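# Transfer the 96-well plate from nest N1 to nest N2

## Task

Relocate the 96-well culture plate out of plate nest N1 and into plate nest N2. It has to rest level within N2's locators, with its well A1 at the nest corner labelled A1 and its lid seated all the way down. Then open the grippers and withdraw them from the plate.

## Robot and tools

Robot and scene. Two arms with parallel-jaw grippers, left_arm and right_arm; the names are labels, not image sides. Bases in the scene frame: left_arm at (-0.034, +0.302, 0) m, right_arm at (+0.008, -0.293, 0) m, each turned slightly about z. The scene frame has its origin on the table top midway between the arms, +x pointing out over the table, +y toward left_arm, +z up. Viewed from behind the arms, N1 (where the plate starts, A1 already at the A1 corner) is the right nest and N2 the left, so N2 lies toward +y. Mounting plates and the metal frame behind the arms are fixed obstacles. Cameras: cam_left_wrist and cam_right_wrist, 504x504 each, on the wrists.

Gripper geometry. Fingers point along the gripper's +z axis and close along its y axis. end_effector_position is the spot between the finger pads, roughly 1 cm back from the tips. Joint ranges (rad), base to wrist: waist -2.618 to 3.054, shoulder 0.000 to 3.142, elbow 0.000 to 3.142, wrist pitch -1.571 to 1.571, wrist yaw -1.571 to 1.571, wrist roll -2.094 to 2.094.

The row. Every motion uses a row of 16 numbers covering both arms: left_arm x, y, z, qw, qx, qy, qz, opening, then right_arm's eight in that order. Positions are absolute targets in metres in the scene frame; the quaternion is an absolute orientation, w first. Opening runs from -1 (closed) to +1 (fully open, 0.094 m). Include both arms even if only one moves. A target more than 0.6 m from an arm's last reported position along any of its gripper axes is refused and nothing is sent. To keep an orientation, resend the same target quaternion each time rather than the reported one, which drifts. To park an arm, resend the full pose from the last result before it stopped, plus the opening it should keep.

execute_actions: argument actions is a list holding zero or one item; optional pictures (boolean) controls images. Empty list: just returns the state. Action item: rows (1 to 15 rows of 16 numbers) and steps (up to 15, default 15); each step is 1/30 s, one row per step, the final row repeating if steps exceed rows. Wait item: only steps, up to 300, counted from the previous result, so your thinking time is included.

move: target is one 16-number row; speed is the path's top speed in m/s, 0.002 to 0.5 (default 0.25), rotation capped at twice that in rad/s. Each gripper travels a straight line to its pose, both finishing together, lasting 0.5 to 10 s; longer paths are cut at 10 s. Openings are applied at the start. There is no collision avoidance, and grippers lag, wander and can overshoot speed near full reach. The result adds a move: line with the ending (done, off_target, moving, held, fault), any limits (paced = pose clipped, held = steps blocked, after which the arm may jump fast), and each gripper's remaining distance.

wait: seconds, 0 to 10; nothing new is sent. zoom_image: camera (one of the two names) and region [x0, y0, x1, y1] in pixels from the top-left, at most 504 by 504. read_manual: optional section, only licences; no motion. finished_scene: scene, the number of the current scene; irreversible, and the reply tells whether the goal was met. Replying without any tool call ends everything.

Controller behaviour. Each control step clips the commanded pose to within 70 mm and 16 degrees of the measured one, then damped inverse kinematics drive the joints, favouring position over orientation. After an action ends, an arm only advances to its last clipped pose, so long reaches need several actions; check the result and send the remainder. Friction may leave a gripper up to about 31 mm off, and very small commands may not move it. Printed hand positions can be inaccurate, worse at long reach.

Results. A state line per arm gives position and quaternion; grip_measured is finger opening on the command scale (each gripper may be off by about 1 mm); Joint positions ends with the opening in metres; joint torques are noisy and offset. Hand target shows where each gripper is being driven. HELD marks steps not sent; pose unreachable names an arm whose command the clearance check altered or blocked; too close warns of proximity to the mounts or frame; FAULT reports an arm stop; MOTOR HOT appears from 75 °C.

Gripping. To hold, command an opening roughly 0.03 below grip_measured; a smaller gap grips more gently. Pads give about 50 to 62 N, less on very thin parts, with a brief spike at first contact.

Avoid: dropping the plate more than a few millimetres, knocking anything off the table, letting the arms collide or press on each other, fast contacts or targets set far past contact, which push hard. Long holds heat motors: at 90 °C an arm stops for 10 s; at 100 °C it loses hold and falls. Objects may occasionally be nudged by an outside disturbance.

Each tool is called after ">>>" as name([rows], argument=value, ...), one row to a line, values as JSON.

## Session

Scene 1 done. Now scene 2.

>>> execute_actions(actions=[])

Scene clock: 0.00 s of 13200.00 s.
left_arm: end_effector_position=(+0.2837, +0.3289, +0.2114) grip_measured=+1.000 end_effector_quat_wxyz=(+0.231, +0.783, -0.454, +0.356) | right_arm: end_effector_position=(+0.3083, -0.0659, +0.2843) grip_measured=+1.000 end_effector_quat_wxyz=(+0.487, -0.416, +0.638, -0.427)
Joint positions: left_arm=[ 0.352  1.675  1.512 -1.457  0.875 -1.555  0.094] | right_arm=[ 1.05   1.365  1.013 -0.096  1.193 -0.878  0.094]
Joint velocities: left_arm=[ 0.012  0.002 -0.012 -0.066 -0.051  0.007  0.   ] | right_arm=[-0.007 -0.012  0.012 -0.007  0.022 -0.007  0.   ]
Joint torques (N m, as the arm reports them, + toward a larger angle): no reading
Hand target (left_arm): +0.284, +0.329, +0.211; +0.231, +0.783, -0.454, +0.356
Hand target (right_arm): +0.308, -0.066, +0.284; +0.487, -0.416, +0.638, -0.427

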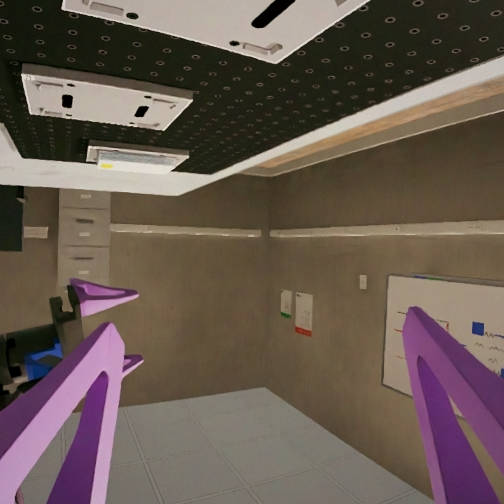

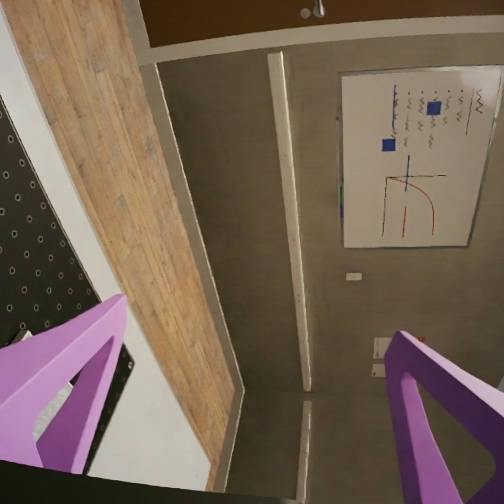

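>>> move(target=[0.36,0.18,0.28,0.342,0,0.940,0,1, 0.33,-0.18,0.28,0.246,0,0.969,0,1], speed=0.25)

Scene clock: 12.63 s of 13200.00 s.
left_arm: end_effector_position=(+0.3596, +0.1764, +0.2829) grip_measured=+1.000 end_effector_quat_wxyz=(+0.330, -0.009, +0.944, -0.012) | right_arm: end_effector_position=(+0.3264, -0.1804, +0.2818) grip_measured=+1.000 end_effector_quat_wxyz=(+0.253, -0.014, +0.967, +0.005)
Joint positions: left_arm=[-0.564  1.629  1.795 -1.098 -0.231 -0.346  0.094] | right_arm=[ 0.401  1.506  1.764 -1.352  0.194  0.361  0.094]
Joint velocities: left_arm=[ 0.007 -0.002  0.002  0.022  0.007  0.037  0.   ] | right_arm=[-0.007 -0.017 -0.012  0.051 -0.022  0.022  0.   ]
Joint torques (N m, as the arm reports them, + toward a larger angle): left_arm=[-1.09 -8.97  5.87  1.5  -0.23  0.04] | right_arm=[-1.02 -3.45  7.81  1.35  0.05  0.28]
Hand target (left_arm): +0.357, +0.175, +0.284; +0.337, -0.002, +0.942, -0.011
Hand target (right_arm): +0.329, -0.181, +0.280; +0.245, -0.006, +0.969, +0.006
Off the commanded pose (left_arm): 0.005 m, 2 deg.
Off the commanded pose (right_arm): 0.004 m, 2 deg.
After step 90, 4.23 s passed at rest.
move: done

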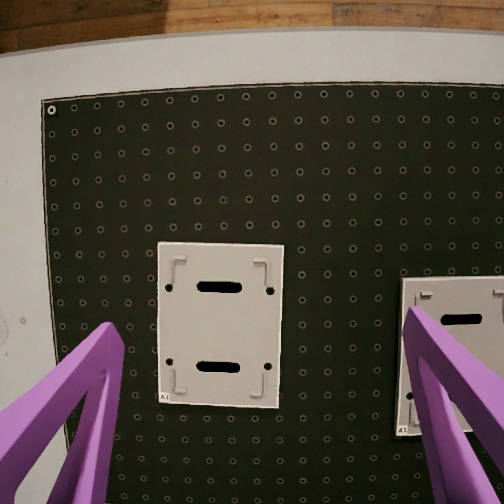

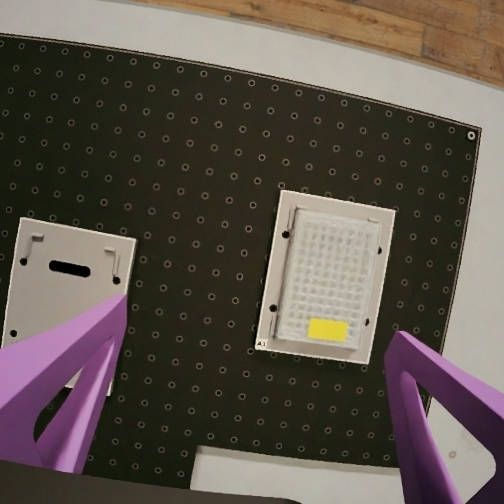

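>>> move(target=[0.3596,0.1764,0.2829,0.330,-0.009,0.944,-0.012,1, 0.35,-0.258,0.08,0,0.0305,0.9995,0,1], speed=0.2)

Scene clock: 42.83 s of 13200.00 s.
left_arm: end_effector_position=(+0.3601, +0.1765, +0.2832) grip_measured=+1.000 end_effector_quat_wxyz=(+0.331, -0.008, +0.943, -0.012) | right_arm: end_effector_position=(+0.3461, -0.2582, +0.0850) grip_measured=+1.000 end_effector_quat_wxyz=(+0.001, +0.031, +1.000, +0.001)
Joint positions: left_arm=[-0.564  1.629  1.795 -1.096 -0.232 -0.343  0.094] | right_arm=[ 0.065  1.839  1.451 -1.181 -0.002  0.162  0.094]
Joint velocities: left_arm=[-0.022 -0.007 -0.002  0.081  0.051 -0.022  0.   ] | right_arm=[-0.012  0.007 -0.012 -0.007 -0.037 -0.007  0.   ]
Joint torques (N m, as the arm reports them, + toward a larger angle): left_arm=[-0.33 -7.53  7.63  1.36 -0.16 -0.03] | right_arm=[-0.88 -7.7   5.52  0.61 -0.1   0.05]
Hand target (left_arm): +0.360, +0.176, +0.283; +0.330, -0.009, +0.944, -0.012
Hand target (right_arm): +0.347, -0.259, +0.080; -0.002, +0.028, +1.000, +0.005
Off the commanded pose (left_arm): 0.001 m, 0 deg.
Off the commanded pose (right_arm): 0.006 m, 0 deg.
After step 90, 25.50 s passed at rest.
move: done

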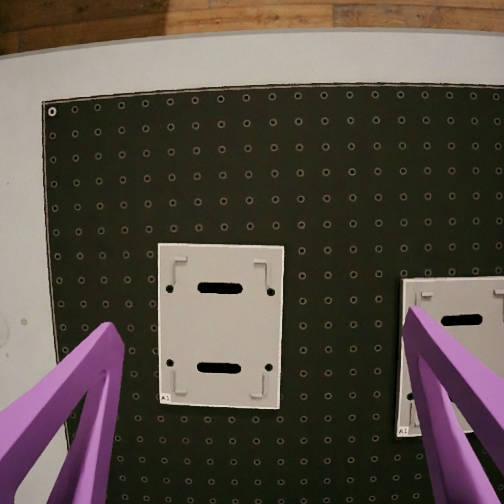

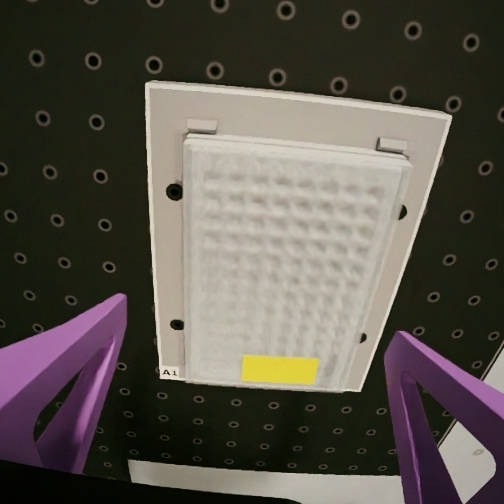

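>>> move(target=[0.3596,0.1764,0.2829,0.330,-0.009,0.944,-0.012,1, 0.3372,-0.2640,0.0483,-0.0016,0.05,0.99875,0.0008,1], speed=0.04)

Scene clock: 66.50 s of 13200.00 s.
left_arm: end_effector_position=(+0.3601, +0.1765, +0.2832) grip_measured=+1.000 end_effector_quat_wxyz=(+0.331, -0.008, +0.943, -0.012) | right_arm: end_effector_position=(+0.3377, -0.2607, +0.0515) grip_measured=+1.000 end_effector_quat_wxyz=(-0.002, +0.040, +0.999, +0.001)
Joint positions: left_arm=[-0.564  1.629  1.795 -1.096 -0.232 -0.343  0.094] | right_arm=[ 0.06   1.839  1.315 -1.05  -0.003  0.176  0.094]
Joint velocities: left_arm=[ 0.022  0.017 -0.002 -0.081 -0.007 -0.051  0.   ] | right_arm=[-0.002 -0.012 -0.002  0.022 -0.051 -0.051  0.   ]
Joint torques (N m, as the arm reports them, + toward a larger angle): left_arm=[-0.32 -7.54  7.63  1.36 -0.16 -0.04] | right_arm=[-0.94 -8.16  4.68  0.6   0.01  0.23]
Hand target (left_arm): +0.360, +0.176, +0.283; +0.330, -0.009, +0.944, -0.012
Hand target (right_arm): +0.337, -0.264, +0.048; -0.002, +0.050, +0.999, +0.001
Off the commanded pose (left_arm): 0.001 m, 0 deg.
Off the commanded pose (right_arm): 0.005 m, 1 deg.
After step 90, 19.27 s passed at rest.
move: done

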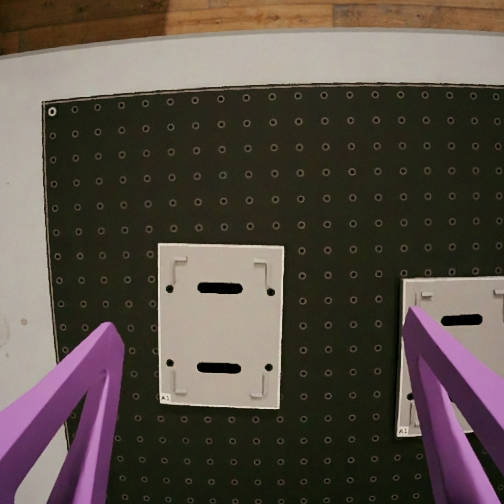

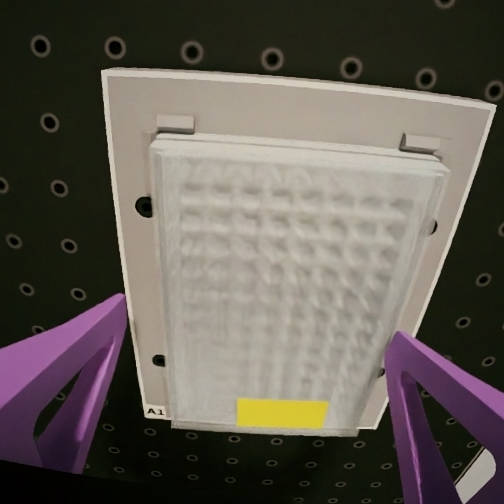

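>>> execute_actions([
  {"rows": [
[0.3596,0.1764,0.2829,0.330,-0.009,0.944,-0.012,1, 0.3373,-0.2645,0.0483,-0.0016,0.046,0.99894,0.0012,1],
[0.3596,0.1764,0.2829,0.330,-0.009,0.944,-0.012,1, 0.3373,-0.2650,0.0483,-0.0016,0.0463,0.99893,0.0012,1],
[0.3596,0.1764,0.2829,0.330,-0.009,0.944,-0.012,1, 0.3374,-0.2655,0.0483,-0.0016,0.0471,0.99889,0.0012,1],
[0.3596,0.1764,0.2829,0.330,-0.009,0.944,-0.012,1, 0.3374,-0.2660,0.0483,-0.0016,0.0478,0.99886,0.0012,1],
[0.3596,0.1764,0.2829,0.330,-0.009,0.944,-0.012,1, 0.3375,-0.2665,0.0483,-0.0016,0.0486,0.99882,0.0012,1],
[0.3596,0.1764,0.2829,0.330,-0.009,0.944,-0.012,1, 0.3375,-0.2670,0.0483,-0.0016,0.0493,0.99878,0.0012,1],
[0.3596,0.1764,0.2829,0.330,-0.009,0.944,-0.012,1, 0.3376,-0.2675,0.0483,-0.0016,0.0501,0.99874,0.0012,1],
[0.3596,0.1764,0.2829,0.330,-0.009,0.944,-0.012,1, 0.3376,-0.2680,0.0483,-0.0016,0.0508,0.99871,0.0012,1],
[0.3596,0.1764,0.2829,0.330,-0.009,0.944,-0.012,1, 0.3377,-0.2686,0.0483,-0.0016,0.0517,0.99866,0.0012,1],
[0.3596,0.1764,0.2829,0.330,-0.009,0.944,-0.012,1, 0.3377,-0.2691,0.0483,-0.0016,0.0525,0.99862,0.0012,1]
], "steps": 15},
], pictures=false)

>>> wait(seconds=0.3)

Scene clock: 83.30 s of 13200.00 s.
left_arm: end_effector_position=(+0.3601, +0.1765, +0.2832) grip_measured=+1.000 end_effector_quat_wxyz=(+0.331, -0.008, +0.943, -0.012) | right_arm: end_effector_position=(+0.3385, -0.2662, +0.0514) grip_measured=+1.000 end_effector_quat_wxyz=(-0.001, +0.049, +0.999, +0.001)
Joint positions: left_arm=[-0.564  1.629  1.795 -1.096 -0.232 -0.343  0.094] | right_arm=[ 0.043  1.839  1.315 -1.049 -0.003  0.176  0.094]
Joint velocities: left_arm=[-0.007 -0.012 -0.007  0.037  0.022 -0.007  0.   ] | right_arm=[ 0.002 -0.012 -0.022 -0.022 -0.007  0.051  0.   ]
Joint torques (N m, as the arm reports them, + toward a larger angle): left_arm=[-0.33 -7.53  7.63  1.36 -0.15 -0.04] | right_arm=[-0.9  -8.1   5.03  0.61  0.02  0.12]
Hand target (left_arm): +0.360, +0.176, +0.283; +0.330, -0.009, +0.944, -0.012
Hand target (right_arm): +0.337, -0.269, +0.048; -0.002, +0.052, +0.999, +0.001
Off the commanded pose (left_arm): 0.001 m, 0 deg.
Off the commanded pose (right_arm): 0.004 m, 0 deg.
Steps of this call (steps 1 to 90: nothing new was sent; then 13.30 s passed at rest; steps 91 to 105: all 15 steps of this action). Readings (end_effector_position):
91: left_arm (+0.3601, +0.1765, +0.2832) | right_arm (+0.3380, -0.2606, +0.0514)
92: left_arm (+0.3601, +0.1765, +0.2832) | right_arm (+0.3380, -0.2606, +0.0514)
94: left_arm (+0.3601, +0.1765, +0.2832) | right_arm (+0.3381, -0.2613, +0.0514)
98: left_arm (+0.3601, +0.1765, +0.2832) | right_arm (+0.3383, -0.2639, +0.0514)
105: the state above

Scene clock: 83.60 s of 13200.00 s.
left_arm: end_effector_position=(+0.3601, +0.1765, +0.2832) grip_measured=+1.000 end_effector_quat_wxyz=(+0.331, -0.008, +0.943, -0.012) | right_arm: end_effector_position=(+0.3385, -0.2662, +0.0514) grip_measured=+1.000 end_effector_quat_wxyz=(-0.001, +0.049, +0.999, +0.001)
Joint positions: left_arm=[-0.564  1.629  1.795 -1.096 -0.232 -0.343  0.094] | right_arm=[ 0.043  1.839  1.315 -1.049 -0.003  0.176  0.094]
Joint velocities: left_arm=[ 0.022 -0.007 -0.002 -0.007 -0.037 -0.007  0.   ] | right_arm=[ 0.012 -0.007 -0.002  0.022  0.022 -0.037  0.   ]
Joint torques (N m, as the arm reports them, + toward a larger angle): left_arm=[-0.33 -7.54  7.63  1.36 -0.15 -0.04] | right_arm=[-0.89 -7.98  5.    0.61  0.    0.13]
Hand target (left_arm): +0.360, +0.176, +0.283; +0.330, -0.009, +0.944, -0.012
Hand target (right_arm): +0.337, -0.269, +0.048; -0.002, +0.052, +0.999, +0.001
Off the commanded pose (left_arm): 0.001 m, 0 deg.
Off the commanded pose (right_arm): 0.004 m, 0 deg.
Steps of this call (steps 1 to 9: nothing new was sent). Readings (end_effector_position):
1: left_arm (+0.3601, +0.1765, +0.2832) | right_arm (+0.3385, -0.2662, +0.0514)
2: left_arm (+0.3601, +0.1765, +0.2832) | right_arm (+0.3385, -0.2662, +0.0514)
4: left_arm (+0.3601, +0.1765, +0.2832) | right_arm (+0.3385, -0.2662, +0.0514)
8: left_arm (+0.3601, +0.1765, +0.2832) | right_arm (+0.3385, -0.2662, +0.0514)
9: the state above

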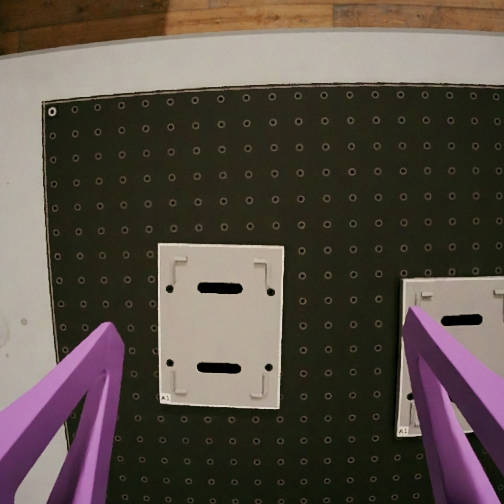

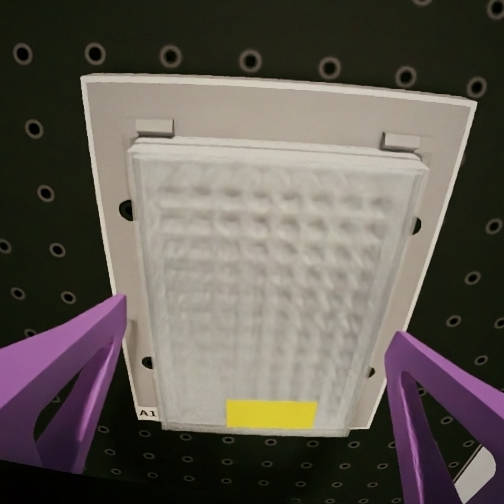

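>>> execute_actions([
  {"rows": [
[0.3596,0.1764,0.2829,0.330,-0.009,0.944,-0.012,1, 0.3373,-0.2675,0.0476,-0.0016,0.046,0.99894,0.0012,1],
[0.3596,0.1764,0.2829,0.330,-0.009,0.944,-0.012,1, 0.3370,-0.2664,0.0469,-0.0016,0.042,0.99912,0.0012,1],
[0.3596,0.1764,0.2829,0.330,-0.009,0.944,-0.012,1, 0.3368,-0.2665,0.0462,-0.0016,0.038,0.99928,0.0012,1],
[0.3596,0.1764,0.2829,0.330,-0.009,0.944,-0.012,1, 0.3365,-0.2665,0.0455,-0.0015,0.034,0.99942,0.0012,1],
[0.3596,0.1764,0.2829,0.330,-0.009,0.944,-0.012,1, 0.3363,-0.2665,0.0448,-0.0015,0.034,0.99942,0.0012,1],
[0.3596,0.1764,0.2829,0.330,-0.009,0.944,-0.012,1, 0.3361,-0.2665,0.0441,-0.0015,0.034,0.99942,0.0012,1],
[0.3596,0.1764,0.2829,0.330,-0.009,0.944,-0.012,1, 0.3358,-0.2665,0.0434,-0.0015,0.034,0.99942,0.0012,1],
[0.3596,0.1764,0.2829,0.330,-0.009,0.944,-0.012,1, 0.3356,-0.2666,0.0427,-0.0015,0.034,0.99942,0.0012,1],
[0.3596,0.1764,0.2829,0.330,-0.009,0.944,-0.012,1, 0.3353,-0.2666,0.0420,-0.0014,0.034,0.99942,0.0012,1],
[0.3596,0.1764,0.2829,0.330,-0.009,0.944,-0.012,1, 0.3351,-0.2666,0.0413,-0.0014,0.034,0.99942,0.0012,1],
[0.3596,0.1764,0.2829,0.330,-0.009,0.944,-0.012,1, 0.3348,-0.2666,0.0406,-0.0014,0.034,0.99942,0.0012,1],
[0.3596,0.1764,0.2829,0.330,-0.009,0.944,-0.012,1, 0.3346,-0.2666,0.0399,-0.0014,0.034,0.99942,0.0012,1],
[0.3596,0.1764,0.2829,0.330,-0.009,0.944,-0.012,1, 0.3344,-0.2667,0.0392,-0.0014,0.034,0.99942,0.0012,1],
[0.3596,0.1764,0.2829,0.330,-0.009,0.944,-0.012,1, 0.3341,-0.2667,0.0385,-0.0013,0.034,0.99942,0.0012,1],
[0.3596,0.1764,0.2829,0.330,-0.009,0.944,-0.012,1, 0.3339,-0.2667,0.0378,-0.0013,0.034,0.99942,0.0012,1]
], "steps": 15},
], pictures=false)

>>> execute_actions([
  {"rows": [
[0.3596,0.1764,0.2829,0.330,-0.009,0.944,-0.012,1, 0.3337,-0.2667,0.0374,-0.0013,0.034,0.99942,0.0012,1],
[0.3596,0.1764,0.2829,0.330,-0.009,0.944,-0.012,1, 0.3336,-0.2667,0.0370,-0.0013,0.034,0.99942,0.0012,1],
[0.3596,0.1764,0.2829,0.330,-0.009,0.944,-0.012,1, 0.3335,-0.2667,0.0366,-0.0013,0.034,0.99942,0.0012,1],
[0.3596,0.1764,0.2829,0.330,-0.009,0.944,-0.012,1, 0.3333,-0.2668,0.0362,-0.0013,0.034,0.99942,0.0012,1],
[0.3596,0.1764,0.2829,0.330,-0.009,0.944,-0.012,1, 0.3332,-0.2668,0.0358,-0.0013,0.034,0.99942,0.0012,1],
[0.3596,0.1764,0.2829,0.330,-0.009,0.944,-0.012,1, 0.3331,-0.2668,0.0354,-0.0013,0.034,0.99942,0.0012,1],
[0.3596,0.1764,0.2829,0.330,-0.009,0.944,-0.012,1, 0.3329,-0.2668,0.0350,-0.0013,0.034,0.99942,0.0012,1],
[0.3596,0.1764,0.2829,0.330,-0.009,0.944,-0.012,1, 0.3328,-0.2668,0.0346,-0.0012,0.034,0.99942,0.0012,1],
[0.3596,0.1764,0.2829,0.330,-0.009,0.944,-0.012,1, 0.3326,-0.2668,0.0342,-0.0012,0.034,0.99942,0.0012,1],
[0.3596,0.1764,0.2829,0.330,-0.009,0.944,-0.012,1, 0.3325,-0.2668,0.0338,-0.0012,0.034,0.99942,0.0012,1],
[0.3596,0.1764,0.2829,0.330,-0.009,0.944,-0.012,1, 0.3324,-0.2668,0.0334,-0.0012,0.034,0.99942,0.0012,1],
[0.3596,0.1764,0.2829,0.330,-0.009,0.944,-0.012,1, 0.3322,-0.2668,0.0330,-0.0012,0.034,0.99942,0.0012,1],
[0.3596,0.1764,0.2829,0.330,-0.009,0.944,-0.012,1, 0.3321,-0.2669,0.0326,-0.0012,0.034,0.99942,0.0012,1],
[0.3596,0.1764,0.2829,0.330,-0.009,0.944,-0.012,1, 0.3320,-0.2669,0.0322,-0.0012,0.034,0.99942,0.0012,1],
[0.3596,0.1764,0.2829,0.330,-0.009,0.944,-0.012,1, 0.3318,-0.2669,0.0318,-0.0012,0.034,0.99942,0.0012,1]
], "steps": 15},
], pictures=false)

>>> execute_actions([
  {"rows": [
[0.3596,0.1764,0.2829,0.330,-0.009,0.944,-0.012,1, 0.3317,-0.2669,0.0315,-0.0012,0.034,0.99942,0.0012,1],
[0.3596,0.1764,0.2829,0.330,-0.009,0.944,-0.012,1, 0.3316,-0.2669,0.0312,-0.0012,0.034,0.99942,0.0012,1],
[0.3596,0.1764,0.2829,0.330,-0.009,0.944,-0.012,1, 0.3315,-0.2669,0.0309,-0.0012,0.034,0.99942,0.0012,1],
[0.3596,0.1764,0.2829,0.330,-0.009,0.944,-0.012,1, 0.3314,-0.2669,0.0306,-0.0011,0.034,0.99942,0.0012,1],
[0.3596,0.1764,0.2829,0.330,-0.009,0.944,-0.012,1, 0.3313,-0.2669,0.0303,-0.0011,0.034,0.99942,0.0012,1],
[0.3596,0.1764,0.2829,0.330,-0.009,0.944,-0.012,1, 0.3312,-0.2669,0.0300,-0.0011,0.034,0.99942,0.0012,1],
[0.3596,0.1764,0.2829,0.330,-0.009,0.944,-0.012,1, 0.3311,-0.2669,0.0297,-0.0011,0.034,0.99942,0.0012,1],
[0.3596,0.1764,0.2829,0.330,-0.009,0.944,-0.012,1, 0.3310,-0.2669,0.0294,-0.0011,0.034,0.99942,0.0012,1],
[0.3596,0.1764,0.2829,0.330,-0.009,0.944,-0.012,1, 0.3309,-0.2670,0.0291,-0.0011,0.034,0.99942,0.0012,1],
[0.3596,0.1764,0.2829,0.330,-0.009,0.944,-0.012,1, 0.3308,-0.2670,0.0288,-0.0011,0.034,0.99942,0.0012,1],
[0.3596,0.1764,0.2829,0.330,-0.009,0.944,-0.012,1, 0.3307,-0.2670,0.0285,-0.0011,0.034,0.99942,0.0012,1],
[0.3596,0.1764,0.2829,0.330,-0.009,0.944,-0.012,1, 0.3306,-0.2670,0.0282,-0.0011,0.034,0.99942,0.0012,1],
[0.3596,0.1764,0.2829,0.330,-0.009,0.944,-0.012,1, 0.3305,-0.2670,0.0279,-0.0011,0.034,0.99942,0.0012,1],
[0.3596,0.1764,0.2829,0.330,-0.009,0.944,-0.012,1, 0.3304,-0.2670,0.0277,-0.0011,0.034,0.99942,0.0012,1]
], "steps": 15},
], pictures=false)

>>> wait(seconds=0.3)

Scene clock: 165.03 s of 13200.00 s.
left_arm: end_effector_position=(+0.3601, +0.1765, +0.2832) grip_measured=+1.000 end_effector_quat_wxyz=(+0.331, -0.008, +0.943, -0.012) | right_arm: end_effector_position=(+0.3343, -0.2665, +0.0425) grip_measured=+1.000 end_effector_quat_wxyz=(-0.004, +0.040, +0.999, +0.001)
Joint positions: left_arm=[-0.564  1.629  1.795 -1.096 -0.232 -0.343  0.094] | right_arm=[ 0.043  1.839  1.277 -1.017 -0.003  0.158  0.094]
Joint velocities: left_arm=[-0.002 -0.002 -0.007  0.007  0.11  -0.037  0.   ] | right_arm=[ 0.002  0.027 -0.095  0.051 -0.007  0.022  0.   ]
Joint torques (N m, as the arm reports them, + toward a larger angle): left_arm=[-0.33 -7.53  7.63  1.36 -0.16 -0.04] | right_arm=[-0.14 -8.01  4.56  0.56  0.03 -0.01]
Hand target (left_arm): +0.360, +0.176, +0.283; +0.330, -0.009, +0.944, -0.012
Hand target (right_arm): +0.334, -0.267, +0.038; -0.002, +0.034, +0.999, +0.001
Off the commanded pose (left_arm): 0.001 m, 0 deg.
Off the commanded pose (right_arm): 0.005 m, 1 deg.
Steps of this call (steps 1 to 90: nothing new was sent; then 77.93 s passed at rest; steps 91 to 105: all 15 steps of this action). Readings (end_effector_position):
91: left_arm (+0.3601, +0.1765, +0.2832) | right_arm (+0.3386, -0.2662, +0.0514)
92: left_arm (+0.3601, +0.1765, +0.2832) | right_arm (+0.3388, -0.2662, +0.0514)
94: left_arm (+0.3601, +0.1765, +0.2832) | right_arm (+0.3393, -0.2661, +0.0512)
98: left_arm (+0.3601, +0.1765, +0.2832) | right_arm (+0.3371, -0.2663, +0.0478)
105: the state above

Scene clock: 165.53 s of 13200.00 s.
left_arm: end_effector_position=(+0.3601, +0.1765, +0.2832) grip_measured=+1.000 end_effector_quat_wxyz=(+0.331, -0.008, +0.943, -0.012) | right_arm: end_effector_position=(+0.3329, -0.2666, +0.0359) grip_measured=+1.000 end_effector_quat_wxyz=(-0.002, +0.039, +0.999, +0.001)
Joint positions: left_arm=[-0.564  1.629  1.795 -1.096 -0.232 -0.343  0.094] | right_arm=[ 0.043  1.839  1.25  -0.986 -0.003  0.157  0.094]
Joint velocities: left_arm=[ 0.012 -0.007  0.007  0.037 -0.037 -0.007  0.   ] | right_arm=[-0.017  0.007 -0.046  0.022 -0.051  0.022  0.   ]
Joint torques (N m, as the arm reports them, + toward a larger angle): left_arm=[-0.33 -7.53  7.63  1.36 -0.15 -0.04] | right_arm=[ 0.01 -7.85  4.7   0.54 -0.01 -0.01]
Hand target (left_arm): +0.360, +0.176, +0.283; +0.330, -0.009, +0.944, -0.012
Hand target (right_arm): +0.332, -0.267, +0.032; -0.001, +0.034, +0.999, +0.001
Off the commanded pose (left_arm): 0.001 m, 0 deg.
Off the commanded pose (right_arm): 0.004 m, 1 deg.
Steps of this call (steps 1 to 15: all 15 steps of this action). Readings (end_effector_position):
1: left_arm (+0.3601, +0.1765, +0.2832) | right_arm (+0.3340, -0.2665, +0.0417)
2: left_arm (+0.3601, +0.1765, +0.2832) | right_arm (+0.3339, -0.2666, +0.0412)
4: left_arm (+0.3601, +0.1765, +0.2832) | right_arm (+0.3337, -0.2666, +0.0403)
8: left_arm (+0.3601, +0.1765, +0.2832) | right_arm (+0.3336, -0.2666, +0.0387)
15: the state above

Scene clock: 166.03 s of 13200.00 s.
left_arm: end_effector_position=(+0.3601, +0.1765, +0.2832) grip_measured=+1.000 end_effector_quat_wxyz=(+0.331, -0.008, +0.943, -0.012) | right_arm: end_effector_position=(+0.3325, -0.2667, +0.0334) grip_measured=+1.000 end_effector_quat_wxyz=(-0.001, +0.039, +0.999, +0.001)
Joint positions: left_arm=[-0.564  1.629  1.795 -1.096 -0.232 -0.343  0.094] | right_arm=[ 0.043  1.839  1.239 -0.973 -0.003  0.156  0.094]
Joint velocities: left_arm=[-0.002 -0.007 -0.002 -0.037  0.051 -0.037  0.   ] | right_arm=[-0.017 -0.002  0.017 -0.007 -0.095 -0.022  0.   ]
Joint torques (N m, as the arm reports them, + toward a larger angle): left_arm=[-0.33 -7.53  7.63  1.36 -0.16 -0.04] | right_arm=[-0.19 -7.89  3.9   0.65  0.02  0.02]
Hand target (left_arm): +0.360, +0.176, +0.283; +0.330, -0.009, +0.944, -0.012
Hand target (right_arm): +0.330, -0.267, +0.028; -0.001, +0.034, +0.999, +0.001
Off the commanded pose (left_arm): 0.001 m, 0 deg.
Off the commanded pose (right_arm): 0.006 m, 1 deg.
Steps of this call (steps 1 to 15: all 15 steps of this action). Readings (end_effector_position):
1: left_arm (+0.3601, +0.1765, +0.2832) | right_arm (+0.3328, -0.2666, +0.0355)
2: left_arm (+0.3601, +0.1765, +0.2832) | right_arm (+0.3326, -0.2667, +0.0352)
4: left_arm (+0.3601, +0.1765, +0.2832) | right_arm (+0.3326, -0.2667, +0.0346)
8: left_arm (+0.3601, +0.1765, +0.2832) | right_arm (+0.3324, -0.2667, +0.0335)
15: the state above

Scene clock: 166.33 s of 13200.00 s.
left_arm: end_effector_position=(+0.3601, +0.1765, +0.2832) grip_measured=+1.000 end_effector_quat_wxyz=(+0.331, -0.008, +0.943, -0.012) | right_arm: end_effector_position=(+0.3325, -0.2667, +0.0334) grip_measured=+1.000 end_effector_quat_wxyz=(-0.001, +0.039, +0.999, +0.001)
Joint positions: left_arm=[-0.564  1.629  1.795 -1.096 -0.232 -0.343  0.094] | right_arm=[ 0.043  1.839  1.239 -0.973 -0.003  0.156  0.094]
Joint velocities: left_arm=[-0.012 -0.007 -0.007 -0.007 -0.037  0.007  0.   ] | right_arm=[ 0.002 -0.017  0.002 -0.022  0.022  0.066  0.   ]
Joint torques (N m, as the arm reports them, + toward a larger angle): left_arm=[-0.34 -7.53  7.62  1.36 -0.16 -0.04] | right_arm=[ 0.05 -7.98  4.04  0.71 -0.01  0.03]
Hand target (left_arm): +0.360, +0.176, +0.283; +0.330, -0.009, +0.944, -0.012
Hand target (right_arm): +0.330, -0.267, +0.028; -0.001, +0.034, +0.999, +0.001
Off the commanded pose (left_arm): 0.001 m, 0 deg.
Off the commanded pose (right_arm): 0.006 m, 1 deg.
Steps of this call (steps 1 to 9: nothing new was sent). Readings (end_effector_position):
1: left_arm (+0.3601, +0.1765, +0.2832) | right_arm (+0.3325, -0.2667, +0.0334)
2: left_arm (+0.3601, +0.1765, +0.2832) | right_arm (+0.3325, -0.2667, +0.0334)
4: left_arm (+0.3601, +0.1765, +0.2832) | right_arm (+0.3325, -0.2667, +0.0334)
8: left_arm (+0.3601, +0.1765, +0.2832) | right_arm (+0.3325, -0.2667, +0.0334)
9: the state above

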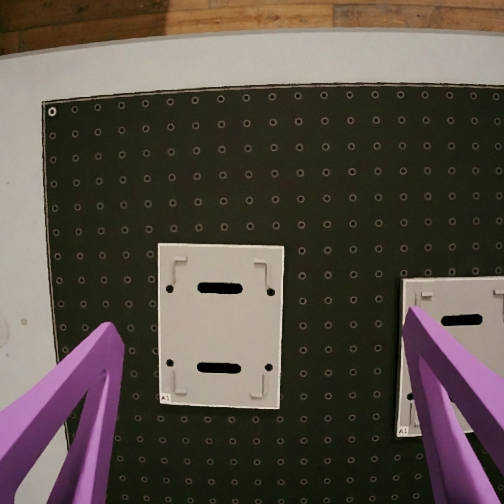

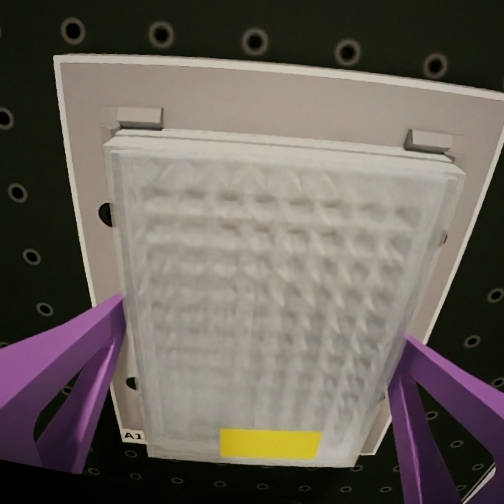

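>>> execute_actions(actions=[])

Scene clock: 186.00 s of 13200.00 s.
left_arm: end_effector_position=(+0.3601, +0.1765, +0.2832) grip_measured=+1.000 end_effector_quat_wxyz=(+0.331, -0.008, +0.943, -0.012) | right_arm: end_effector_position=(+0.3325, -0.2667, +0.0334) grip_measured=+1.000 end_effector_quat_wxyz=(-0.001, +0.039, +0.999, +0.001)
Joint positions: left_arm=[-0.564  1.629  1.795 -1.096 -0.232 -0.343  0.094] | right_arm=[ 0.043  1.839  1.239 -0.973 -0.003  0.156  0.094]
Joint velocities: left_arm=[-0.017 -0.002  0.002 -0.022  0.022 -0.007  0.   ] | right_arm=[-0.017 -0.012 -0.002 -0.022 -0.095  0.022  0.   ]
Joint torques (N m, as the arm reports them, + toward a larger angle): left_arm=[-0.33 -7.53  7.62  1.36 -0.16 -0.04] | right_arm=[ 0.01 -7.81  4.01  0.68  0.    0.05]
Hand target (left_arm): +0.360, +0.176, +0.283; +0.330, -0.009, +0.944, -0.012
Hand target (right_arm): +0.330, -0.267, +0.028; -0.001, +0.034, +0.999, +0.001
Off the commanded pose (left_arm): 0.001 m, 0 deg.
Off the commanded pose (right_arm): 0.006 m, 1 deg.
Steps of this call (steps 1 to 90: nothing new was sent; then 16.67 s passed at rest). Readings (end_effector_position):
1: left_arm (+0.3601, +0.1765, +0.2832) | right_arm (+0.3325, -0.2667, +0.0334)
2: left_arm (+0.3601, +0.1765, +0.2832) | right_arm (+0.3325, -0.2667, +0.0334)
4: left_arm (+0.3601, +0.1765, +0.2832) | right_arm (+0.3325, -0.2667, +0.0334)
8: left_arm (+0.3601, +0.1765, +0.2832) | right_arm (+0.3325, -0.2667, +0.0334)
90: the state above

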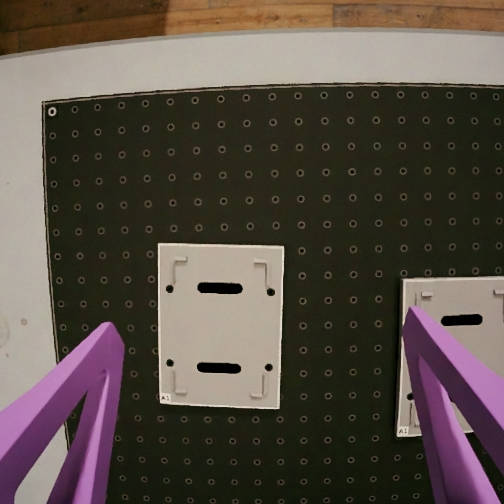

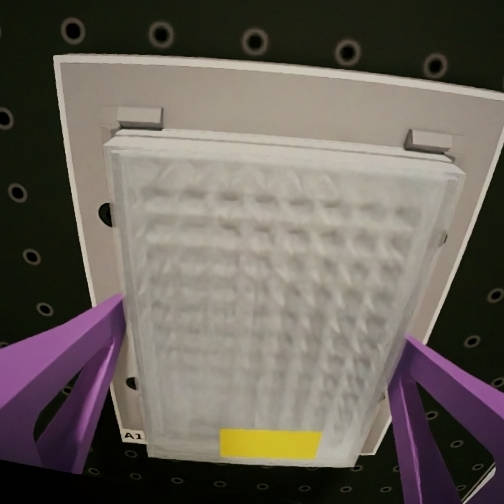

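>>> execute_actions([
  {"rows": [[0.3596,0.1764,0.2829,0.330,-0.009,0.944,-0.012,1, 0.3325,-0.2667,0.0336,-0.001,0.039,0.999,0.001,0.97],[0.3596,0.1764,0.2829,0.330,-0.009,0.944,-0.012,1, 0.3325,-0.2667,0.0336,-0.001,0.039,0.999,0.001,0.94],[0.3596,0.1764,0.2829,0.330,-0.009,0.944,-0.012,1, 0.3325,-0.2667,0.0336,-0.001,0.039,0.999,0.001,0.91],[0.3596,0.1764,0.2829,0.330,-0.009,0.944,-0.012,1, 0.3325,-0.2667,0.0336,-0.001,0.039,0.999,0.001,0.89],[0.3596,0.1764,0.2829,0.330,-0.009,0.944,-0.012,1, 0.3325,-0.2667,0.0336,-0.001,0.039,0.999,0.001,0.87],[0.3596,0.1764,0.2829,0.330,-0.009,0.944,-0.012,1, 0.3325,-0.2667,0.0336,-0.001,0.039,0.999,0.001,0.86],[0.3596,0.1764,0.2829,0.330,-0.009,0.944,-0.012,1, 0.3325,-0.2667,0.0336,-0.001,0.039,0.999,0.001,0.85],[0.3596,0.1764,0.2829,0.330,-0.009,0.944,-0.012,1, 0.3325,-0.2667,0.0336,-0.001,0.039,0.999,0.001,0.84],[0.3596,0.1764,0.2829,0.330,-0.009,0.944,-0.012,1, 0.3325,-0.2667,0.0336,-0.001,0.039,0.999,0.001,0.83],[0.3596,0.1764,0.2829,0.330,-0.009,0.944,-0.012,1, 0.3325,-0.2667,0.0336,-0.001,0.039,0.999,0.001,0.82],[0.3596,0.1764,0.2829,0.330,-0.009,0.944,-0.012,1, 0.3325,-0.2667,0.0336,-0.001,0.039,0.999,0.001,0.81],[0.3596,0.1764,0.2829,0.330,-0.009,0.944,-0.012,1, 0.3325,-0.2667,0.0336,-0.001,0.039,0.999,0.001,0.80],[0.3596,0.1764,0.2829,0.330,-0.009,0.944,-0.012,1, 0.3325,-0.2667,0.0336,-0.001,0.039,0.999,0.001,0.79],[0.3596,0.1764,0.2829,0.330,-0.009,0.944,-0.012,1, 0.3325,-0.2667,0.0336,-0.001,0.039,0.999,0.001,0.785]], "steps": 15},
])

Scene clock: 202.67 s of 13200.00 s.
left_arm: end_effector_position=(+0.3601, +0.1765, +0.2832) grip_measured=+1.000 end_effector_quat_wxyz=(+0.331, -0.008, +0.943, -0.012) | right_arm: end_effector_position=(+0.3325, -0.2669, +0.0334) grip_measured=+0.815 end_effector_quat_wxyz=(-0.001, +0.039, +0.999, +0.001)
Joint positions: left_arm=[-0.564  1.629  1.795 -1.096 -0.232 -0.343  0.094] | right_arm=[ 0.043  1.839  1.239 -0.973 -0.002  0.156  0.085]
Joint velocities: left_arm=[ 0.007 -0.007 -0.012 -0.022 -0.051 -0.007  0.   ] | right_arm=[-0.007 -0.007 -0.002  0.051  0.037 -0.022  0.   ]
Joint torques (N m, as the arm reports them, + toward a larger angle): left_arm=[-0.33 -7.54  7.63  1.36 -0.15 -0.04] | right_arm=[-0.15 -8.04  5.88  0.46  0.01  0.11]
Hand target (left_arm): +0.360, +0.176, +0.283; +0.330, -0.009, +0.944, -0.012
Hand target (right_arm): +0.332, -0.267, +0.034; -0.001, +0.039, +0.999, +0.001
Off the commanded pose (left_arm): 0.001 m, 0 deg.
Off the commanded pose (right_arm): 0.000 m, 0 deg.
Steps of this call (steps 1 to 90: nothing new was sent; then 13.17 s passed at rest; steps 91 to 105: all 15 steps of this action). Readings (end_effector_position):
91: left_arm (+0.3601, +0.1765, +0.2832) | right_arm (+0.3325, -0.2667, +0.0334)
92: left_arm (+0.3601, +0.1765, +0.2832) | right_arm (+0.3325, -0.2668, +0.0334)
94: left_arm (+0.3601, +0.1765, +0.2832) | right_arm (+0.3325, -0.2668, +0.0334)
98: left_arm (+0.3601, +0.1765, +0.2832) | right_arm (+0.3325, -0.2669, +0.0334)
105: the state above

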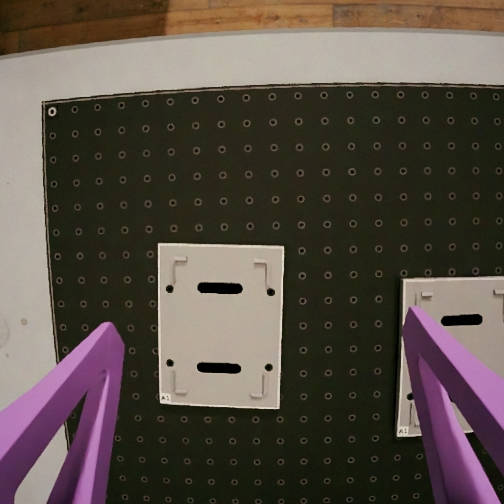

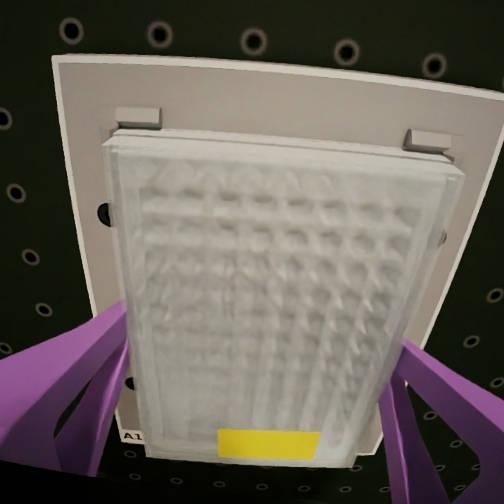

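>>> execute_actions([
  {"rows": [[0.3596,0.1764,0.2829,0.330,-0.009,0.944,-0.012,1, 0.3333,-0.2668,0.0346,-0.0003,0.039,0.999,0.001,0.785],[0.3596,0.1764,0.2829,0.330,-0.009,0.944,-0.012,1, 0.3341,-0.2668,0.0358,0.0003,0.039,0.999,0.001,0.785],[0.3596,0.1764,0.2829,0.330,-0.009,0.944,-0.012,1, 0.3348,-0.2667,0.0369,0.001,0.039,0.999,0.001,0.785],[0.3596,0.1764,0.2829,0.330,-0.009,0.944,-0.012,1, 0.3348,-0.2667,0.0374,0.0007,0.039,0.999,0.001,0.785],[0.3596,0.1764,0.2829,0.330,-0.009,0.944,-0.012,1, 0.3348,-0.2667,0.0379,0.0004,0.039,0.999,0.001,0.785],[0.3596,0.1764,0.2829,0.330,-0.009,0.944,-0.012,1, 0.3348,-0.2667,0.0384,0.0001,0.039,0.999,0.001,0.785],[0.3596,0.1764,0.2829,0.330,-0.009,0.944,-0.012,1, 0.3348,-0.2667,0.0389,-0.0002,0.039,0.999,0.001,0.785],[0.3596,0.1764,0.2829,0.330,-0.009,0.944,-0.012,1, 0.3349,-0.2667,0.0394,-0.0005,0.039,0.999,0.001,0.785],[0.3596,0.1764,0.2829,0.330,-0.009,0.944,-0.012,1, 0.3349,-0.2667,0.0399,-0.0008,0.039,0.999,0.001,0.785],[0.3596,0.1764,0.2829,0.330,-0.009,0.944,-0.012,1, 0.3349,-0.2667,0.0404,-0.0011,0.039,0.999,0.001,0.785],[0.3596,0.1764,0.2829,0.330,-0.009,0.944,-0.012,1, 0.3349,-0.2667,0.0409,-0.0014,0.039,0.999,0.001,0.785],[0.3596,0.1764,0.2829,0.330,-0.009,0.944,-0.012,1, 0.3349,-0.2667,0.0414,-0.0017,0.039,0.999,0.0005,0.785],[0.3596,0.1764,0.2829,0.330,-0.009,0.944,-0.012,1, 0.3349,-0.2667,0.0419,-0.002,0.039,0.999,0.0005,0.785],[0.3596,0.1764,0.2829,0.330,-0.009,0.944,-0.012,1, 0.3349,-0.2667,0.0424,-0.0024,0.039,0.999,0.0005,0.785],[0.3596,0.1764,0.2829,0.330,-0.009,0.944,-0.012,1, 0.3349,-0.2667,0.0429,-0.0027,0.039,0.999,0.0005,0.785]], "steps": 15},
], pictures=false)

>>> execute_actions([
  {"rows": [[0.3596,0.1764,0.2829,0.330,-0.009,0.944,-0.012,1, 0.3349,-0.2667,0.0435,-0.003,0.039,0.999,0.0005,0.785],[0.3596,0.1764,0.2829,0.330,-0.009,0.944,-0.012,1, 0.3349,-0.2667,0.0441,-0.0034,0.039,0.999,0.0005,0.785],[0.3596,0.1764,0.2829,0.330,-0.009,0.944,-0.012,1, 0.3350,-0.2667,0.0447,-0.0038,0.039,0.999,0.0005,0.785],[0.3596,0.1764,0.2829,0.330,-0.009,0.944,-0.012,1, 0.3350,-0.2667,0.0453,-0.0041,0.039,0.999,0.0005,0.785],[0.3596,0.1764,0.2829,0.330,-0.009,0.944,-0.012,1, 0.3350,-0.2667,0.0459,-0.0045,0.039,0.999,0.0005,0.785],[0.3596,0.1764,0.2829,0.330,-0.009,0.944,-0.012,1, 0.3350,-0.2667,0.0465,-0.0049,0.039,0.999,0.0004,0.785],[0.3596,0.1764,0.2829,0.330,-0.009,0.944,-0.012,1, 0.3350,-0.2667,0.0471,-0.0052,0.039,0.999,0.0004,0.785],[0.3596,0.1764,0.2829,0.330,-0.009,0.944,-0.012,1, 0.3350,-0.2667,0.0477,-0.0056,0.039,0.999,0.0004,0.785],[0.3596,0.1764,0.2829,0.330,-0.009,0.944,-0.012,1, 0.3350,-0.2667,0.0483,-0.006,0.039,0.999,0.0003,0.785],[0.3596,0.1764,0.2829,0.330,-0.009,0.944,-0.012,1, 0.3351,-0.2667,0.0489,-0.0063,0.039,0.999,0.0003,0.785],[0.3596,0.1764,0.2829,0.330,-0.009,0.944,-0.012,1, 0.3351,-0.2667,0.0495,-0.0067,0.039,0.999,0.0002,0.785],[0.3596,0.1764,0.2829,0.330,-0.009,0.944,-0.012,1, 0.3351,-0.2667,0.0501,-0.0071,0.039,0.999,0.0002,0.785],[0.3596,0.1764,0.2829,0.330,-0.009,0.944,-0.012,1, 0.3351,-0.2667,0.0509,-0.0076,0.039,0.999,0.0001,0.785]], "steps": 15},
])

Scene clock: 278.73 s of 13200.00 s.
left_arm: end_effector_position=(+0.3601, +0.1765, +0.2832) grip_measured=+1.000 end_effector_quat_wxyz=(+0.331, -0.008, +0.943, -0.012) | right_arm: end_effector_position=(+0.3334, -0.2668, +0.0371) grip_measured=+0.815 end_effector_quat_wxyz=(-0.002, +0.039, +0.999, +0.001)
Joint positions: left_arm=[-0.564  1.629  1.795 -1.096 -0.232 -0.343  0.094] | right_arm=[ 0.043  1.839  1.255 -0.991 -0.002  0.156  0.085]
Joint velocities: left_arm=[ 0.017 -0.012  0.012 -0.022  0.022 -0.007  0.   ] | right_arm=[-0.007 -0.007  0.046 -0.095 -0.007 -0.007 -0.   ]
Joint torques (N m, as the arm reports them, + toward a larger angle): left_arm=[-0.34 -7.53  7.62  1.36 -0.15 -0.04] | right_arm=[-0.26 -8.02  7.44  0.29  0.01  0.1 ]
Hand target (left_arm): +0.360, +0.176, +0.283; +0.330, -0.009, +0.944, -0.012
Hand target (right_arm): +0.335, -0.267, +0.043; -0.002, +0.039, +0.999, +0.001
Off the commanded pose (left_arm): 0.001 m, 0 deg.
Off the commanded pose (right_arm): 0.006 m, 0 deg.
Steps of this call (steps 1 to 90: nothing new was sent; then 72.57 s passed at rest; steps 91 to 105: all 15 steps of this action). Readings (end_effector_position):
91: left_arm (+0.3601, +0.1765, +0.2832) | right_arm (+0.3325, -0.2669, +0.0334)
92: left_arm (+0.3601, +0.1765, +0.2832) | right_arm (+0.3325, -0.2669, +0.0334)
94: left_arm (+0.3601, +0.1765, +0.2832) | right_arm (+0.3325, -0.2669, +0.0334)
98: left_arm (+0.3601, +0.1765, +0.2832) | right_arm (+0.3324, -0.2669, +0.0334)
105: the state above

Scene clock: 279.23 s of 13200.00 s.
left_arm: end_effector_position=(+0.3601, +0.1765, +0.2832) grip_measured=+1.000 end_effector_quat_wxyz=(+0.331, -0.008, +0.943, -0.012) | right_arm: end_effector_position=(+0.3342, -0.2667, +0.0457) grip_measured=+0.815 end_effector_quat_wxyz=(-0.007, +0.039, +0.999, +0.000)
Joint positions: left_arm=[-0.564  1.629  1.795 -1.096 -0.232 -0.343  0.094] | right_arm=[ 0.043  1.839  1.291 -1.035 -0.002  0.156  0.085]
Joint velocities: left_arm=[ 0.007 -0.002 -0.002  0.022  0.022  0.037  0.   ] | right_arm=[ 0.007 -0.032  0.042 -0.066 -0.007 -0.007 -0.001]
Joint torques (N m, as the arm reports them, + toward a larger angle): left_arm=[-0.33 -7.52  7.63  1.36 -0.15 -0.04] | right_arm=[-0.02 -8.01  7.59  0.26  0.05  0.07]
Hand target (left_arm): +0.360, +0.176, +0.283; +0.330, -0.009, +0.944, -0.012
Hand target (right_arm): +0.335, -0.267, +0.051; -0.007, +0.039, +0.999, +0.000
Off the commanded pose (left_arm): 0.001 m, 0 deg.
Off the commanded pose (right_arm): 0.005 m, 0 deg.
Steps of this call (steps 1 to 15: all 15 steps of this action). Readings (end_effector_position):
1: left_arm (+0.3601, +0.1765, +0.2832) | right_arm (+0.3334, -0.2668, +0.0375)
2: left_arm (+0.3601, +0.1765, +0.2832) | right_arm (+0.3335, -0.2668, +0.0381)
4: left_arm (+0.3601, +0.1765, +0.2832) | right_arm (+0.3335, -0.2668, +0.0392)
8: left_arm (+0.3601, +0.1765, +0.2832) | right_arm (+0.3337, -0.2668, +0.0415)
15: the state above

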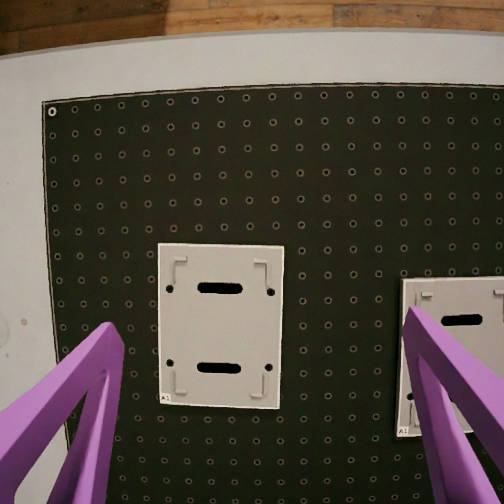

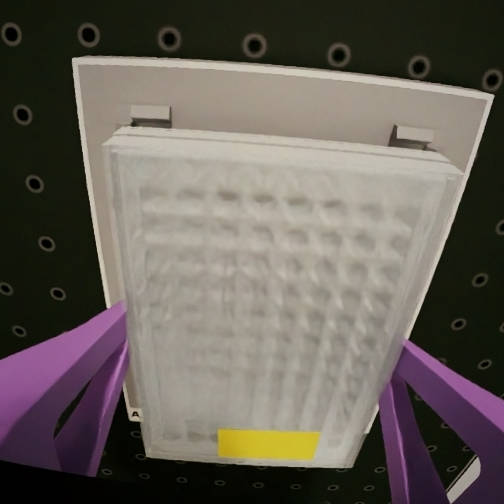

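>>> move(target=[0.3596,0.1764,0.2829,0.330,-0.009,0.944,-0.012,1, 0.330,-0.250,0.078,0.0,0.037,0.999,0.0,0.785], speed=0.05)

>>> move(target=[0.3596,0.1764,0.2829,0.330,-0.009,0.944,-0.012,1, 0.280,-0.023,0.075,0.0,0.035,0.999,0.0,0.785], speed=0.1)

Scene clock: 295.20 s of 13200.00 s.
left_arm: end_effector_position=(+0.3601, +0.1765, +0.2832) grip_measured=+1.000 end_effector_quat_wxyz=(+0.331, -0.008, +0.943, -0.012) | right_arm: end_effector_position=(+0.3281, -0.2528, +0.0668) grip_measured=+0.815 end_effector_quat_wxyz=(-0.012, +0.036, +0.999, -0.001)
Joint positions: left_arm=[-0.564  1.629  1.795 -1.096 -0.232 -0.343  0.094] | right_arm=[ 0.088  1.812  1.343 -1.127 -0.002  0.196  0.085]
Joint velocities: left_arm=[-0.022 -0.007 -0.007  0.037 -0.007 -0.022  0.   ] | right_arm=[-0.017  0.007 -0.007  0.022 -0.037 -0.007 -0.001]
Joint torques (N m, as the arm reports them, + toward a larger angle): left_arm=[-0.33 -7.52  7.63  1.36 -0.16 -0.03] | right_arm=[ 0.76 -9.36  7.66  0.31  0.03  0.2 ]
Hand target (left_arm): +0.360, +0.176, +0.283; +0.330, -0.009, +0.944, -0.012
Hand target (right_arm): +0.330, -0.250, +0.078; +0.000, +0.037, +0.999, -0.000
Off the commanded pose (left_arm): 0.001 m, 0 deg.
Off the commanded pose (right_arm): 0.012 m, 1 deg.
After step 90, 11.80 s passed at rest.
move: off_target (right_arm)

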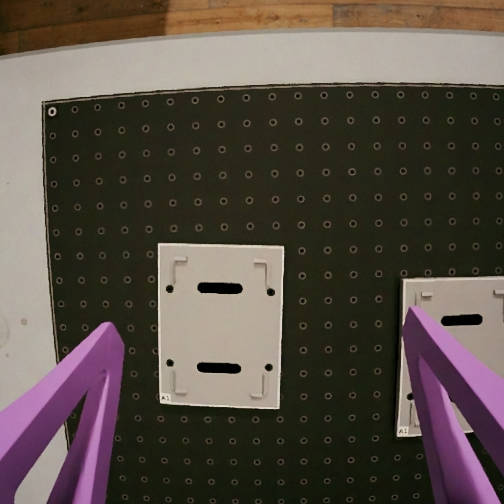

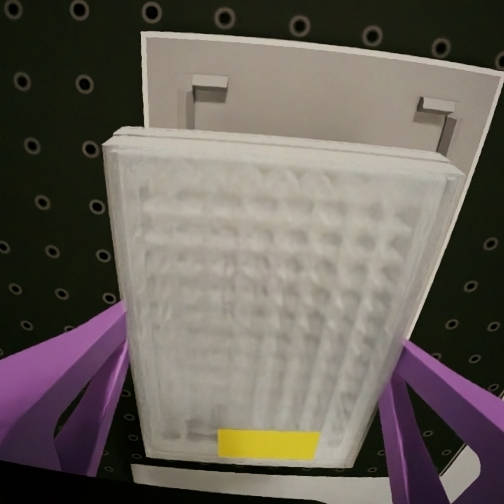

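Scene clock: 298.00 s of 13200.00 s.
left_arm: end_effector_position=(+0.3601, +0.1765, +0.2832) grip_measured=+1.000 end_effector_quat_wxyz=(+0.331, -0.008, +0.943, -0.012) | right_arm: end_effector_position=(+0.2838, -0.0240, +0.0752) grip_measured=+0.815 end_effector_quat_wxyz=(+0.005, +0.031, +1.000, +0.004)
Joint positions: left_arm=[-0.564  1.629  1.795 -1.096 -0.232 -0.343  0.094] | right_arm=[ 0.738  2.008  1.642 -1.192  0.002  0.835  0.085]
Joint velocities: left_arm=[-0.012 -0.002 -0.022 -0.022 -0.022  0.022  0.   ] | right_arm=[-0.007  0.007 -0.012 -0.007  0.007  0.11  -0.   ]
Joint torques (N m, as the arm reports them, + toward a larger angle): left_arm=[-0.33 -7.54  7.63  1.36 -0.16 -0.04] | right_arm=[ 0.2  -8.46  7.95  0.31  0.14  0.25]
Hand target (left_arm): +0.360, +0.176, +0.283; +0.330, -0.009, +0.944, -0.012
Hand target (right_arm): +0.284, -0.023, +0.074; +0.004, +0.035, +0.999, -0.002
Off the commanded pose (left_arm): 0.001 m, 0 deg.
Off the commanded pose (right_arm): 0.004 m, 1 deg.
move: done

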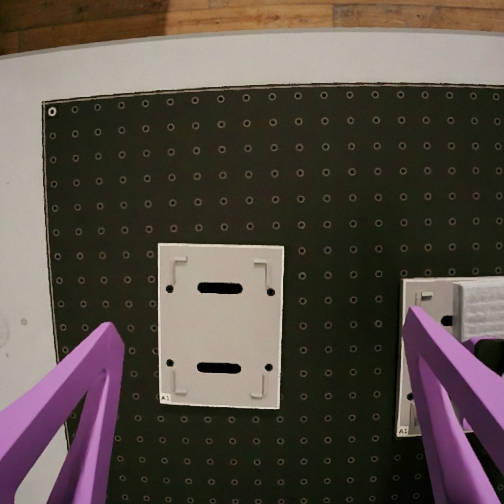

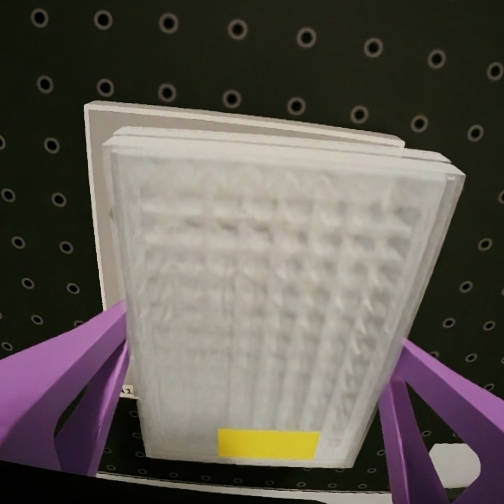

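>>> move(target=[0.3596,0.1764,0.2829,0.330,-0.009,0.944,-0.012,1, 0.2608,-0.0112,0.0414,-0.0130,0.0477,0.9986,-0.0160,0.785], speed=0.03)

Scene clock: 358.30 s of 13200.00 s.
left_arm: end_effector_position=(+0.3601, +0.1765, +0.2832) grip_measured=+1.000 end_effector_quat_wxyz=(+0.331, -0.008, +0.943, -0.012) | right_arm: end_effector_position=(+0.2646, -0.0124, +0.0501) grip_measured=+0.815 end_effector_quat_wxyz=(-0.008, +0.046, +0.999, -0.011)
Joint positions: left_arm=[-0.564  1.629  1.795 -1.096 -0.232 -0.343  0.094] | right_arm=[ 0.795  2.042  1.591 -1.146  0.002  0.923  0.085]
Joint velocities: left_arm=[-0.017  0.022 -0.012  0.007 -0.022 -0.051  0.   ] | right_arm=[ 0.007  0.002 -0.022 -0.037 -0.007 -0.007 -0.   ]
Joint torques (N m, as the arm reports them, + toward a larger angle): left_arm=[-0.34 -7.53  7.63  1.36 -0.16 -0.03] | right_arm=[ 0.85 -8.75  4.93  0.45  0.03  0.24]
Hand target (left_arm): +0.360, +0.176, +0.283; +0.330, -0.009, +0.944, -0.012
Hand target (right_arm): +0.261, -0.011, +0.042; -0.013, +0.047, +0.999, -0.016
Off the commanded pose (left_arm): 0.001 m, 0 deg.
Off the commanded pose (right_arm): 0.010 m, 1 deg.
After step 90, 55.57 s passed at rest.
move: done

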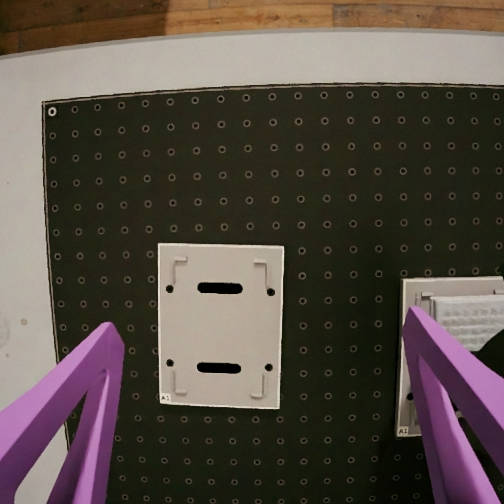

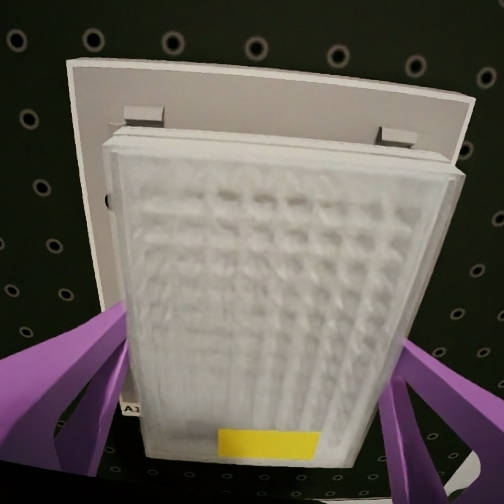

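>>> move(target=[0.3596,0.1764,0.2829,0.330,-0.009,0.944,-0.012,1, 0.2593,-0.0073,0.0410,-0.0051,0.0503,0.9987,-0.0080,0.785], speed=0.012)

Scene clock: 386.47 s of 13200.00 s.
left_arm: end_effector_position=(+0.3601, +0.1765, +0.2832) grip_measured=+1.000 end_effector_quat_wxyz=(+0.331, -0.008, +0.943, -0.012) | right_arm: end_effector_position=(+0.2625, -0.0091, +0.0451) grip_measured=+0.815 end_effector_quat_wxyz=(-0.005, +0.050, +0.999, -0.007)
Joint positions: left_arm=[-0.564  1.629  1.795 -1.096 -0.232 -0.343  0.094] | right_arm=[ 0.805  2.042  1.571 -1.117  0.002  0.94   0.085]
Joint velocities: left_arm=[-0.002  0.002  0.002 -0.037 -0.081 -0.037  0.   ] | right_arm=[-0.017  0.002  0.002  0.007 -0.007 -0.022  0.   ]
Joint torques (N m, as the arm reports them, + toward a larger angle): left_arm=[-0.34 -7.54  7.63  1.36 -0.15 -0.03] | right_arm=[ 0.68 -9.52  5.07  0.52  0.06  0.21]
Hand target (left_arm): +0.360, +0.176, +0.283; +0.330, -0.009, +0.944, -0.012
Hand target (right_arm): +0.259, -0.007, +0.041; -0.005, +0.050, +0.999, -0.008
Off the commanded pose (left_arm): 0.001 m, 0 deg.
Off the commanded pose (right_arm): 0.005 m, 0 deg.
After step 90, 23.97 s passed at rest.
move: done

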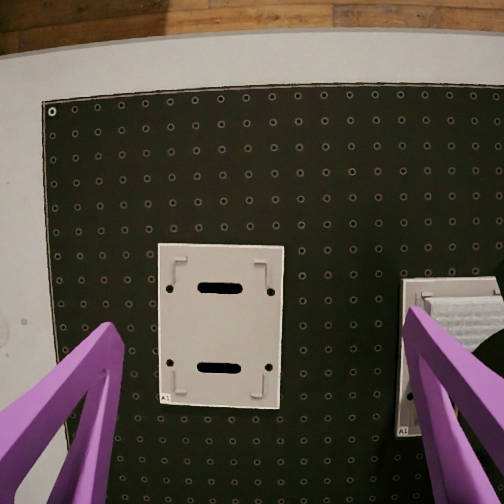

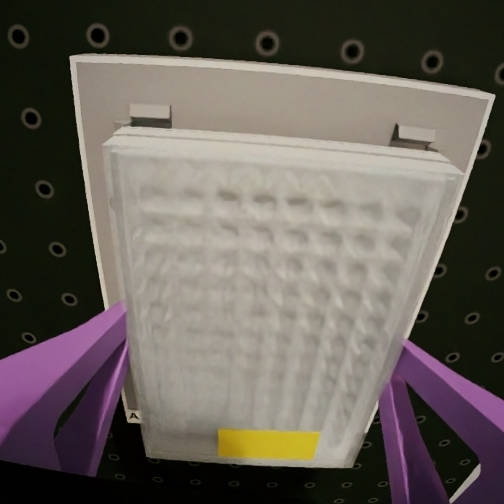

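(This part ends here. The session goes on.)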